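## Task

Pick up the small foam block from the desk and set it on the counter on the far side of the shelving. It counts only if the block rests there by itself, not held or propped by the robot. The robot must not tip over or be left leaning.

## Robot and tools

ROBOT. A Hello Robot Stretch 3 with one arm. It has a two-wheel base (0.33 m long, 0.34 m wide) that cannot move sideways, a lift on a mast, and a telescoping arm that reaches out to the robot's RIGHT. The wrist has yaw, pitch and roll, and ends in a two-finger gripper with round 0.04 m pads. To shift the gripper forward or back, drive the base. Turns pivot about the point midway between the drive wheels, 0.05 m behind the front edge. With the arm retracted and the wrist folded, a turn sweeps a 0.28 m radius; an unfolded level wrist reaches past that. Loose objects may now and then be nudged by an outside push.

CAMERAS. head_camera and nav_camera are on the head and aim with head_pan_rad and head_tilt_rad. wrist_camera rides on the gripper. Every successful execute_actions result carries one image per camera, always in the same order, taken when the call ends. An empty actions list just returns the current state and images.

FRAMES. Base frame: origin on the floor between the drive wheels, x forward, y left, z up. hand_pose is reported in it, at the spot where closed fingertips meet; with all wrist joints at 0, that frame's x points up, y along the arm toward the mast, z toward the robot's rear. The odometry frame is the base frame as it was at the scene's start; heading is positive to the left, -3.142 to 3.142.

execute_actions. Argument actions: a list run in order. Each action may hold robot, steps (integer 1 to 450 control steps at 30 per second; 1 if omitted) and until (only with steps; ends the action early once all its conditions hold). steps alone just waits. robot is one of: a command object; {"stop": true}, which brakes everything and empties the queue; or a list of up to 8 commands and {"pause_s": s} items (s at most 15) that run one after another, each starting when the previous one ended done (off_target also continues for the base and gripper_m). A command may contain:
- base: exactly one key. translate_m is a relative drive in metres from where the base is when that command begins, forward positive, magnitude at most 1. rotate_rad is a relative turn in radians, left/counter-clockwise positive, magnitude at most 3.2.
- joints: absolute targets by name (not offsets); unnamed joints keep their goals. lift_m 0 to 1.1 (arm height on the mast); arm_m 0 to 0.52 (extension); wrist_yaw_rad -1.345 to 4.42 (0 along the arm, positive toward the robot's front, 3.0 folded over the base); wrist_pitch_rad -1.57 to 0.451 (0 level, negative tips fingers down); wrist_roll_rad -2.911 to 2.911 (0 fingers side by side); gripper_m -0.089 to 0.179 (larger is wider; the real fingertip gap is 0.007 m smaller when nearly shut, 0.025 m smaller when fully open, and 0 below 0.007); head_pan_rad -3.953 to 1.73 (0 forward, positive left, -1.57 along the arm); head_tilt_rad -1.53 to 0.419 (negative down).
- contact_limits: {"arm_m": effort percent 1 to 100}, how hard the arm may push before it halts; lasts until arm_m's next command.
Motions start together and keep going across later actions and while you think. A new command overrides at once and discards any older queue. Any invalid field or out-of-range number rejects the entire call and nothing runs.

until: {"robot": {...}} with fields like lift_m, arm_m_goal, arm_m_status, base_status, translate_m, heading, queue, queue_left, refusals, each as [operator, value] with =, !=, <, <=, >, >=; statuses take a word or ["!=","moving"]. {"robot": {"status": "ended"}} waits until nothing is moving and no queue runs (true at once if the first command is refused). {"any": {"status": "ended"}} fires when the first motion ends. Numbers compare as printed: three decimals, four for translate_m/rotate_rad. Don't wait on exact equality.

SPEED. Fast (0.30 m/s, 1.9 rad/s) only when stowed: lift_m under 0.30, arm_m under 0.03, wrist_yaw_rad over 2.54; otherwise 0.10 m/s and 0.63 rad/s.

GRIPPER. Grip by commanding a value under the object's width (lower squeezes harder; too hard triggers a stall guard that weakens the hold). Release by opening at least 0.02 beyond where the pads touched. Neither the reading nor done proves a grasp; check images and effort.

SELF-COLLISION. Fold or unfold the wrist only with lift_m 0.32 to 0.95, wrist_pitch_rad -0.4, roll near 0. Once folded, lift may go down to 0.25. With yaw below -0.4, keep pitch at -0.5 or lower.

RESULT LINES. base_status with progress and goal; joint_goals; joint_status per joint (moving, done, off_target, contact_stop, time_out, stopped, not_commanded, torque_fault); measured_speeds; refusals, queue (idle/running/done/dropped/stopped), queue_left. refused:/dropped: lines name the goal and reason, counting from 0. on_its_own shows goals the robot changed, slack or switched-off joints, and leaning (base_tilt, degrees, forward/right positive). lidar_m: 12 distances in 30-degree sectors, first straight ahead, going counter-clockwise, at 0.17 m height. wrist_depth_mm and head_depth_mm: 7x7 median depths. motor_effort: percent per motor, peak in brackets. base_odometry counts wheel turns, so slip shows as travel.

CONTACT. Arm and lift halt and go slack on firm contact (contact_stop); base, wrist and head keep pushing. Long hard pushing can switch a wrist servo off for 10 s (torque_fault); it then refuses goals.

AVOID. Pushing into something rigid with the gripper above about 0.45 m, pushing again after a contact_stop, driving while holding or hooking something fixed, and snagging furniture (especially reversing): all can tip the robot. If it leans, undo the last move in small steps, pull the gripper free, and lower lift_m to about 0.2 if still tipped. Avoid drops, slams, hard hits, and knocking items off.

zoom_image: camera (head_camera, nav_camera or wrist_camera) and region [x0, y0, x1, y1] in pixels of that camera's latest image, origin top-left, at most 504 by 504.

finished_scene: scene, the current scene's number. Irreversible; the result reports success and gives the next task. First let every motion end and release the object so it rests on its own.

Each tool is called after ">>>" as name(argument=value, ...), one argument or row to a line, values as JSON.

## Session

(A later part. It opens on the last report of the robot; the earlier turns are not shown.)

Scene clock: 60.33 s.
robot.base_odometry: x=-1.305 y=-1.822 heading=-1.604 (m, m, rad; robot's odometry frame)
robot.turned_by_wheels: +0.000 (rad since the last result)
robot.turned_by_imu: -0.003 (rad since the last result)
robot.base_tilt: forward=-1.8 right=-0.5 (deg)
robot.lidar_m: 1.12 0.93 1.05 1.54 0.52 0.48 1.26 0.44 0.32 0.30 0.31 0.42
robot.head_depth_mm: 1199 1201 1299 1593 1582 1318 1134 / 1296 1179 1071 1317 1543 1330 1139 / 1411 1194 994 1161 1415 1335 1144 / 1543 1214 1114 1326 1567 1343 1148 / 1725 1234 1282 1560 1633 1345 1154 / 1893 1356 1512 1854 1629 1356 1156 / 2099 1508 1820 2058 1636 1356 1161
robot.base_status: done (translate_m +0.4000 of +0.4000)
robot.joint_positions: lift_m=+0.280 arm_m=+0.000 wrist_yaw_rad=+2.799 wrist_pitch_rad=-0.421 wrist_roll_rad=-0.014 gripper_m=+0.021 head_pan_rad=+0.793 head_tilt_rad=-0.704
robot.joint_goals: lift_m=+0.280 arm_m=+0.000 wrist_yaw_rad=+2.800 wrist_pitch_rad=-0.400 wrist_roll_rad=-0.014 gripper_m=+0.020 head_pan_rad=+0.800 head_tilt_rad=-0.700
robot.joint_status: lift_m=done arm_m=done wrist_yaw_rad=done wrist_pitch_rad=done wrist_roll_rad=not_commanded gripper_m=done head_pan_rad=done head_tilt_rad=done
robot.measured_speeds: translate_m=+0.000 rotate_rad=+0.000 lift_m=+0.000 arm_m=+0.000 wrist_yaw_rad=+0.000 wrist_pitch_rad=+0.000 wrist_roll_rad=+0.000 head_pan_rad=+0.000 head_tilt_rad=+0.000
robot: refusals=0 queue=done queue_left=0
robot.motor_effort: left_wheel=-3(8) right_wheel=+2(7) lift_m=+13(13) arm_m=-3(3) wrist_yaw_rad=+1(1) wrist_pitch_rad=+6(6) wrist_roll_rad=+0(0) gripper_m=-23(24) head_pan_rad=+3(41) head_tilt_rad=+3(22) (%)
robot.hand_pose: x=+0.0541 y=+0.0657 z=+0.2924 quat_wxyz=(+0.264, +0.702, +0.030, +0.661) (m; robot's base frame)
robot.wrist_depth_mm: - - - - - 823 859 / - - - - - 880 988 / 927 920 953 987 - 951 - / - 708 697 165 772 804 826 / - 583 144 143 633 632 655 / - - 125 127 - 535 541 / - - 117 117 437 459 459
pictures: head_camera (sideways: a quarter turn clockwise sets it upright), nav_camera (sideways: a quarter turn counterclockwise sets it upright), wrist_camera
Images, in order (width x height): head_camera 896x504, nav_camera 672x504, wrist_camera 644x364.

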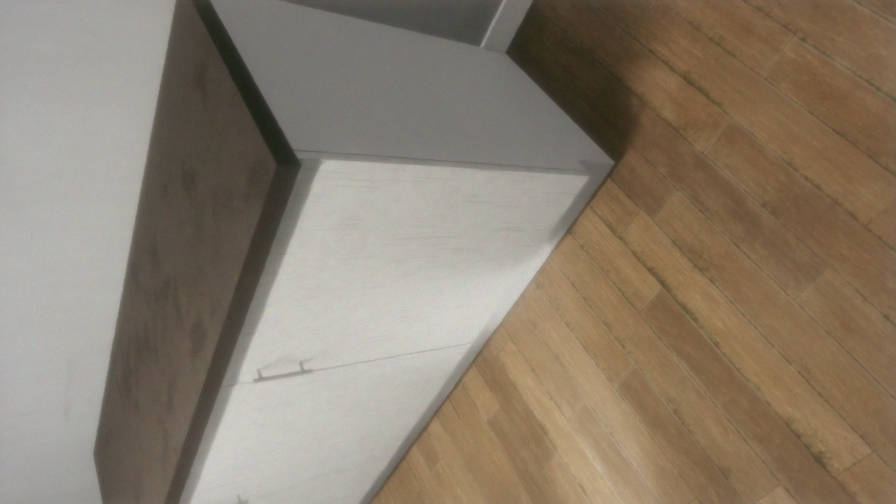

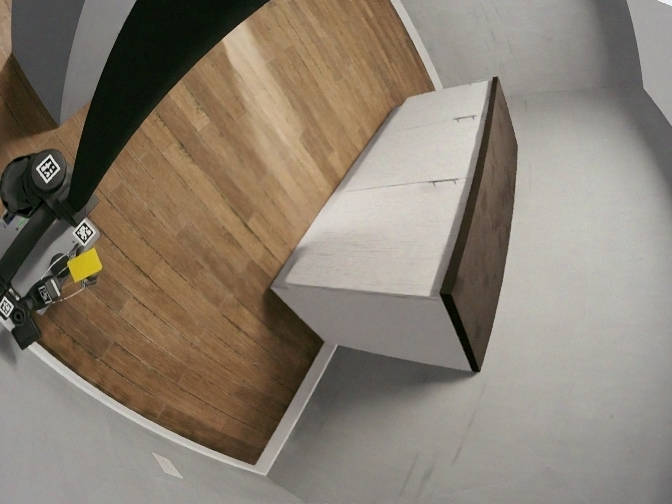

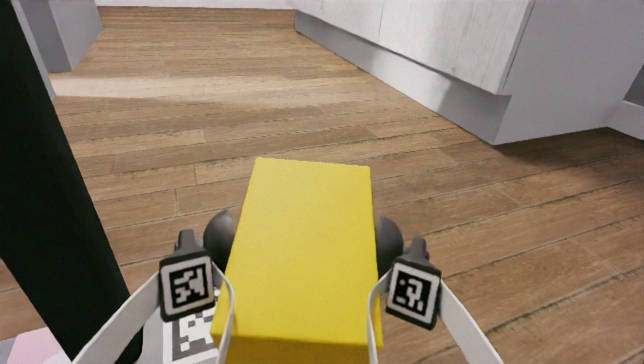

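>>> execute_actions(
  actions=[
    {"robot":[{"base":{"rotate_rad":0.8}},{"base":{"translate_m":0.27}},{"base":{"rotate_rad":0.76},"joints":{"head_pan_rad":-1.57,"head_tilt_rad":-0.6}},{"base":{"translate_m":0.6}}],"steps":450,"until":{"robot":{"queue_left":["=",0],"translate_m":[">",0.3]}}},
    {"robot":[{"joints":{"lift_m":0.94,"wrist_yaw_rad":2.0}},{"joints":{"wrist_yaw_rad":0,"lift_m":0.98}},{"joints":{"arm_m":0.2}}],"steps":450,"until":{"robot":{"status":"ended"}}},
  ],
)

Scene clock: 80.27 s.
robot.base_odometry: x=-0.518 y=-2.043 heading=-0.044 (m, m, rad; robot's odometry frame)
robot.turned_by_wheels: +1.560 (rad since the last result)
robot.turned_by_imu: +1.580 (rad since the last result)
robot.base_tilt: forward=-1.7 right=-0.5 (deg)
robot.lidar_m: 2.65 0.91 0.59 0.57 0.59 1.14 1.09 1.13 0.57 0.54 0.56 0.75
robot.head_depth_mm: 921 1024 - 620 713 1366 1177 / 920 1021 - - 693 834 1039 / 918 1020 - - 694 827 1035 / 915 1019 1074 662 690 827 1021 / 913 1015 1016 697 690 823 1022 / 913 1013 1025 703 686 816 1017 / 906 1009 1044 707 684 813 1010
robot.base_status: done (translate_m +0.6000 of +0.6000)
robot.joint_positions: lift_m=+0.980 arm_m=+0.200 wrist_yaw_rad=+0.001 wrist_pitch_rad=-0.421 wrist_roll_rad=-0.014 gripper_m=+0.021 head_pan_rad=-1.563 head_tilt_rad=-0.606
robot.joint_goals: lift_m=+0.980 arm_m=+0.200 wrist_yaw_rad=+0.000 wrist_pitch_rad=-0.400 wrist_roll_rad=-0.014 gripper_m=+0.020 head_pan_rad=-1.570 head_tilt_rad=-0.600
robot.joint_status: lift_m=done arm_m=done wrist_yaw_rad=done wrist_pitch_rad=done wrist_roll_rad=not_commanded gripper_m=done head_pan_rad=done head_tilt_rad=done
robot.measured_speeds: translate_m=+0.000 rotate_rad=+0.000 lift_m=+0.000 arm_m=+0.000 wrist_yaw_rad=+0.000 wrist_pitch_rad=+0.000 wrist_roll_rad=+0.000 head_pan_rad=+0.000 head_tilt_rad=+0.000
robot: refusals=0 queue=done queue_left=0
robot.motor_effort: left_wheel=-3(12) right_wheel=+2(7) lift_m=+27(27) arm_m=+2(3) wrist_yaw_rad=-1(2) wrist_pitch_rad=+6(6) wrist_roll_rad=+0(0) gripper_m=-22(23) head_pan_rad=-4(44) head_tilt_rad=+4(16) (%)
robot.hand_pose: x=-0.0213 y=-0.5687 z=+0.9915 quat_wxyz=(+0.696, +0.149, -0.686, -0.147) (m; robot's base frame)
robot.wrist_depth_mm: 616 614 636 631 649 653 663 / 584 617 636 666 690 714 716 / 422 436 452 472 486 800 812 / 333 339 333 165 372 834 881 / 274 278 144 143 306 315 986 / 229 240 125 127 - 254 - / 201 204 122 117 209 219 227
pictures: head_camera (sideways: a quarter turn clockwise sets it upright), nav_camera (sideways: a quarter turn counterclockwise sets it upright), wrist_camera
Images, in order (width x height): head_camera 896x504, nav_camera 672x504, wrist_camera 644x364.

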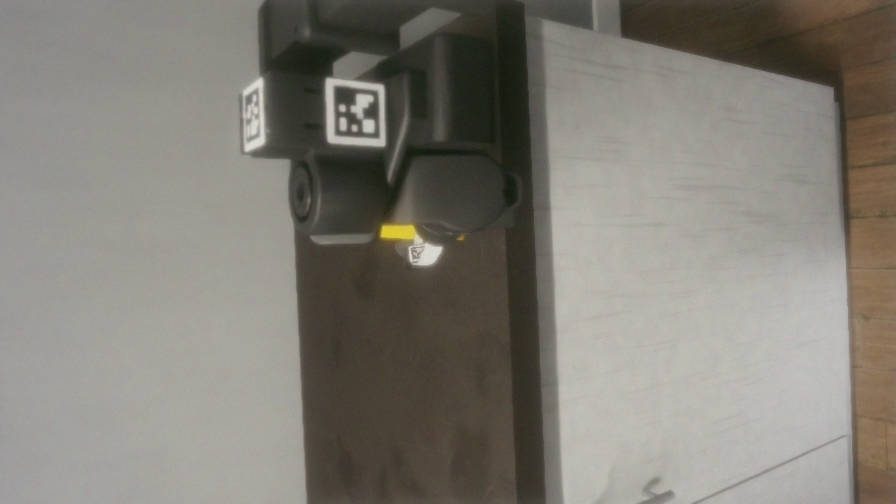

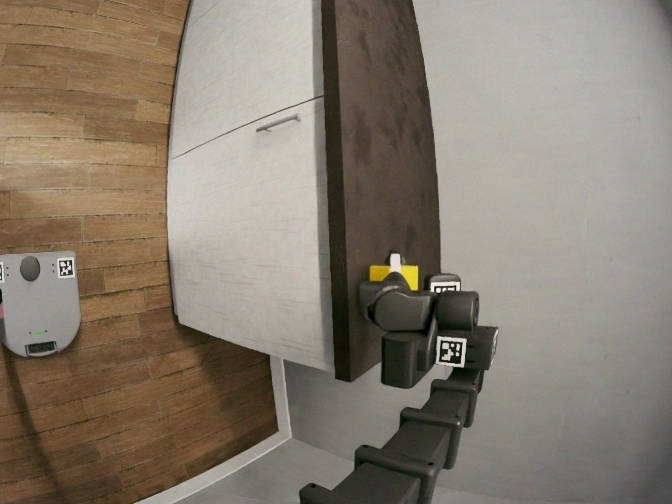

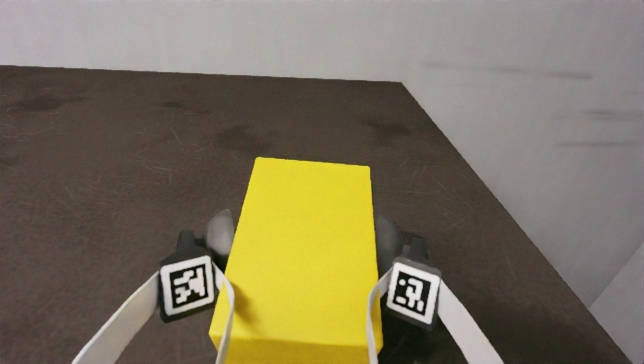

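>>> execute_actions(
  actions=[
    {"robot":{"joints":{"arm_m":0.40,"wrist_pitch_rad":-0.6}},"steps":450,"until":{"robot":{"status":"ended"}}},
  ],
)

Scene clock: 83.27 s.
robot.base_odometry: x=-0.518 y=-2.043 heading=-0.044 (m, m, rad; robot's odometry frame)
robot.turned_by_wheels: +0.000 (rad since the last result)
robot.turned_by_imu: +0.000 (rad since the last result)
robot.base_tilt: forward=-1.7 right=-0.5 (deg)
robot.lidar_m: 2.65 0.91 0.59 0.57 0.59 1.14 1.09 1.13 0.56 0.54 0.56 0.75
robot.head_depth_mm: 918 1010 - 674 714 1366 1174 / 919 988 920 679 696 831 1038 / 917 987 - 685 693 827 1027 / 917 1002 1007 690 689 825 1027 / 913 1016 1012 696 688 822 1022 / 912 1013 1028 703 686 820 1017 / 911 1009 1044 709 682 814 1014
robot.base_status: done (translate_m +0.6000 of +0.6000)
robot.joint_positions: lift_m=+0.980 arm_m=+0.400 wrist_yaw_rad=+0.001 wrist_pitch_rad=-0.615 wrist_roll_rad=-0.014 gripper_m=+0.021 head_pan_rad=-1.563 head_tilt_rad=-0.606
robot.joint_goals: lift_m=+0.980 arm_m=+0.400 wrist_yaw_rad=+0.000 wrist_pitch_rad=-0.600 wrist_roll_rad=-0.014 gripper_m=+0.020 head_pan_rad=-1.570 head_tilt_rad=-0.600
robot.joint_status: lift_m=done arm_m=done wrist_yaw_rad=done wrist_pitch_rad=done wrist_roll_rad=not_commanded gripper_m=done head_pan_rad=done head_tilt_rad=done
robot.measured_speeds: translate_m=+0.000 rotate_rad=+0.000 lift_m=+0.000 arm_m=+0.000 wrist_yaw_rad=+0.000 wrist_pitch_rad=+0.000 wrist_roll_rad=+0.000 head_pan_rad=+0.000 head_tilt_rad=+0.000
robot: refusals=0 queue=done queue_left=0
robot.motor_effort: left_wheel=-3(3) right_wheel=+2(2) lift_m=+27(28) arm_m=+2(1) wrist_yaw_rad=-1(1) wrist_pitch_rad=+4(5) wrist_roll_rad=+0(0) gripper_m=-22(23) head_pan_rad=-3(3) head_tilt_rad=+2(3) (%)
robot.hand_pose: x=-0.0214 y=-0.7400 z=+0.9507 quat_wxyz=(+0.679, +0.216, -0.669, -0.213) (m; robot's base frame)
robot.wrist_depth_mm: 424 444 453 456 467 489 492 / 333 347 356 371 382 538 549 / 278 283 291 300 310 330 637 / 237 241 237 164 259 265 746 / 206 210 144 143 227 228 827 / 183 188 125 127 - 198 204 / 164 165 122 117 171 178 180
pictures: head_camera (sideways: a quarter turn clockwise sets it upright), nav_camera (sideways: a quarter turn counterclockwise sets it upright), wrist_camera
Images, in order (width x height): head_camera 896x504, nav_camera 672x504, wrist_camera 644x364.

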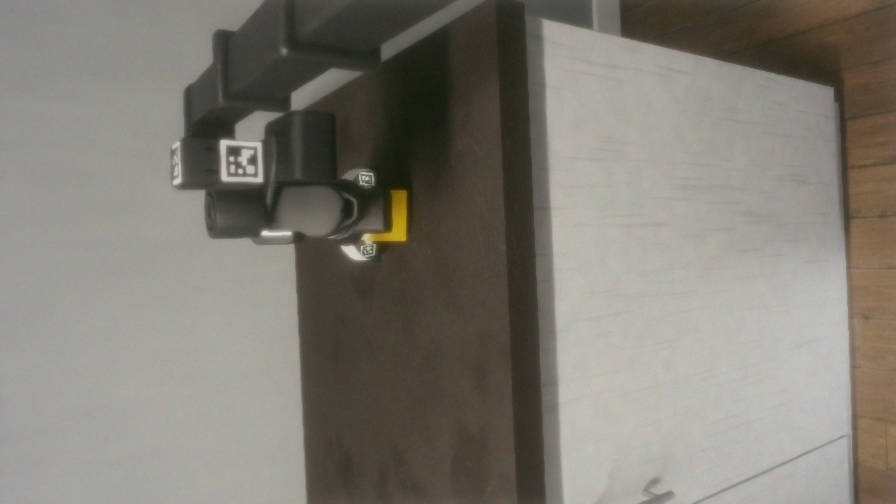

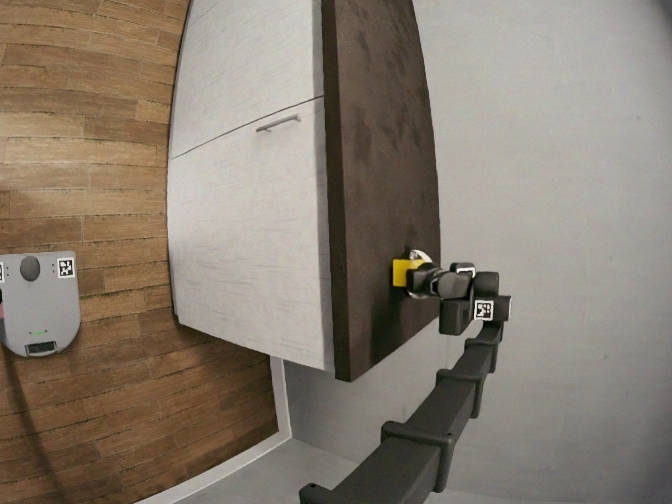

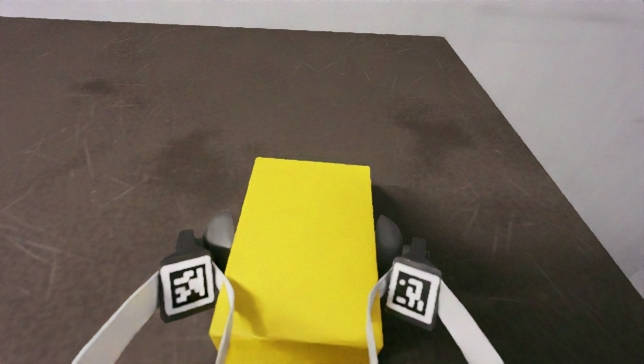

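>>> execute_actions(
  actions=[
    {"robot":[{"joints":{"lift_m":0.965}},{"joints":{"gripper_m":0.12}},{"joints":{"lift_m":1.04,"arm_m":0.33}}],"steps":450,"until":{"robot":{"status":"ended"}}},
  ],
)

Scene clock: 87.43 s.
robot.base_odometry: x=-0.518 y=-2.043 heading=-0.044 (m, m, rad; robot's odometry frame)
robot.turned_by_wheels: +0.000 (rad since the last result)
robot.turned_by_imu: -0.001 (rad since the last result)
robot.base_tilt: forward=-1.7 right=-0.5 (deg)
robot.lidar_m: 2.65 0.90 0.59 0.57 0.59 1.14 1.09 1.13 0.57 0.54 0.56 0.75
robot.head_depth_mm: 913 - 1153 705 713 1363 1180 / 906 - 953 680 693 833 1038 / 911 - 832 684 692 826 1031 / 915 1015 1006 691 692 825 1026 / 916 1011 1013 696 688 820 1022 / 913 1012 1024 703 687 815 1017 / 911 1008 1040 709 684 816 1015
robot.base_status: done (translate_m +0.6000 of +0.6000)
robot.joint_positions: lift_m=+1.040 arm_m=+0.330 wrist_yaw_rad=+0.001 wrist_pitch_rad=-0.613 wrist_roll_rad=-0.014 gripper_m=+0.120 head_pan_rad=-1.563 head_tilt_rad=-0.606
robot.joint_goals: lift_m=+1.040 arm_m=+0.330 wrist_yaw_rad=+0.000 wrist_pitch_rad=-0.600 wrist_roll_rad=-0.014 gripper_m=+0.120 head_pan_rad=-1.570 head_tilt_rad=-0.600
robot.joint_status: lift_m=done arm_m=done wrist_yaw_rad=done wrist_pitch_rad=done wrist_roll_rad=not_commanded gripper_m=done head_pan_rad=done head_tilt_rad=done
robot.measured_speeds: translate_m=+0.000 rotate_rad=+0.000 lift_m=+0.000 arm_m=+0.000 wrist_yaw_rad=+0.000 wrist_pitch_rad=+0.000 wrist_roll_rad=+0.000 head_pan_rad=+0.000 head_tilt_rad=+0.000
robot: refusals=0 queue=done queue_left=0
robot.motor_effort: left_wheel=-3(3) right_wheel=+2(2) lift_m=+27(29) arm_m=-3(2) wrist_yaw_rad=-1(1) wrist_pitch_rad=+4(5) wrist_roll_rad=+0(0) gripper_m=+0(88) head_pan_rad=-4(4) head_tilt_rad=+4(3) (%)
robot.hand_pose: x=-0.0214 y=-0.6709 z=+1.0111 quat_wxyz=(+0.679, +0.215, -0.669, -0.212) (m; robot's base frame)
robot.wrist_depth_mm: 519 528 539 543 553 556 564 / 450 465 482 499 542 623 634 / 373 385 393 404 415 723 727 / 319 324 333 331 348 783 844 / 277 288 285 243 304 312 - / 246 - 248 241 261 273 - / - 222 226 231 234 234 -
pictures: head_camera (sideways: a quarter turn clockwise sets it upright), nav_camera (sideways: a quarter turn counterclockwise sets it upright), wrist_camera
Images, in order (width x height): head_camera 896x504, nav_camera 672x504, wrist_camera 644x364.

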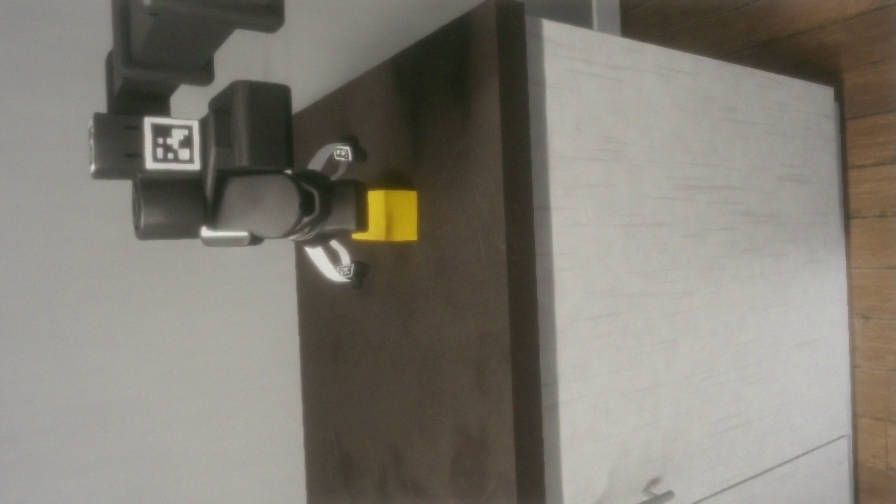

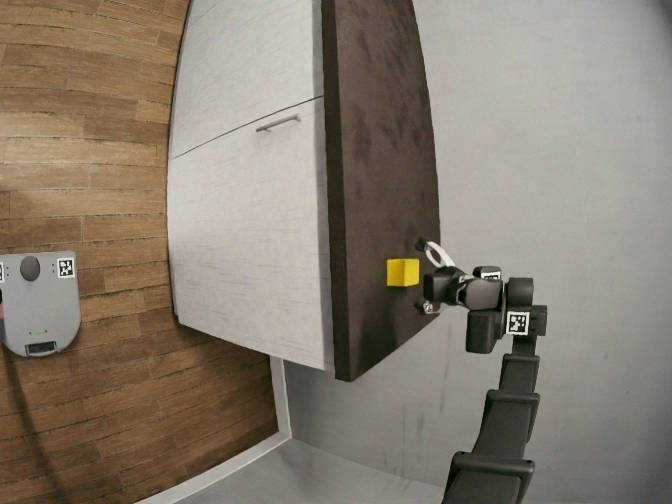

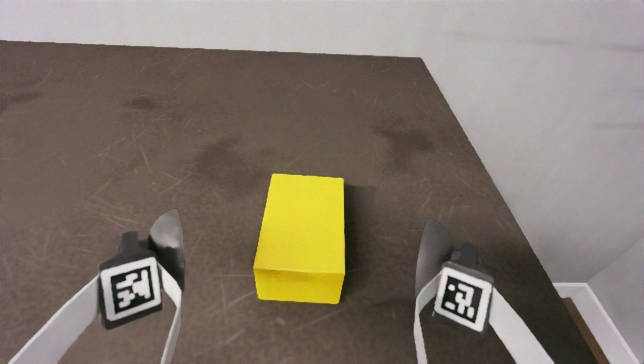

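>>> finished_scene(
  scene=1,
)

The scene is finished: the task was done.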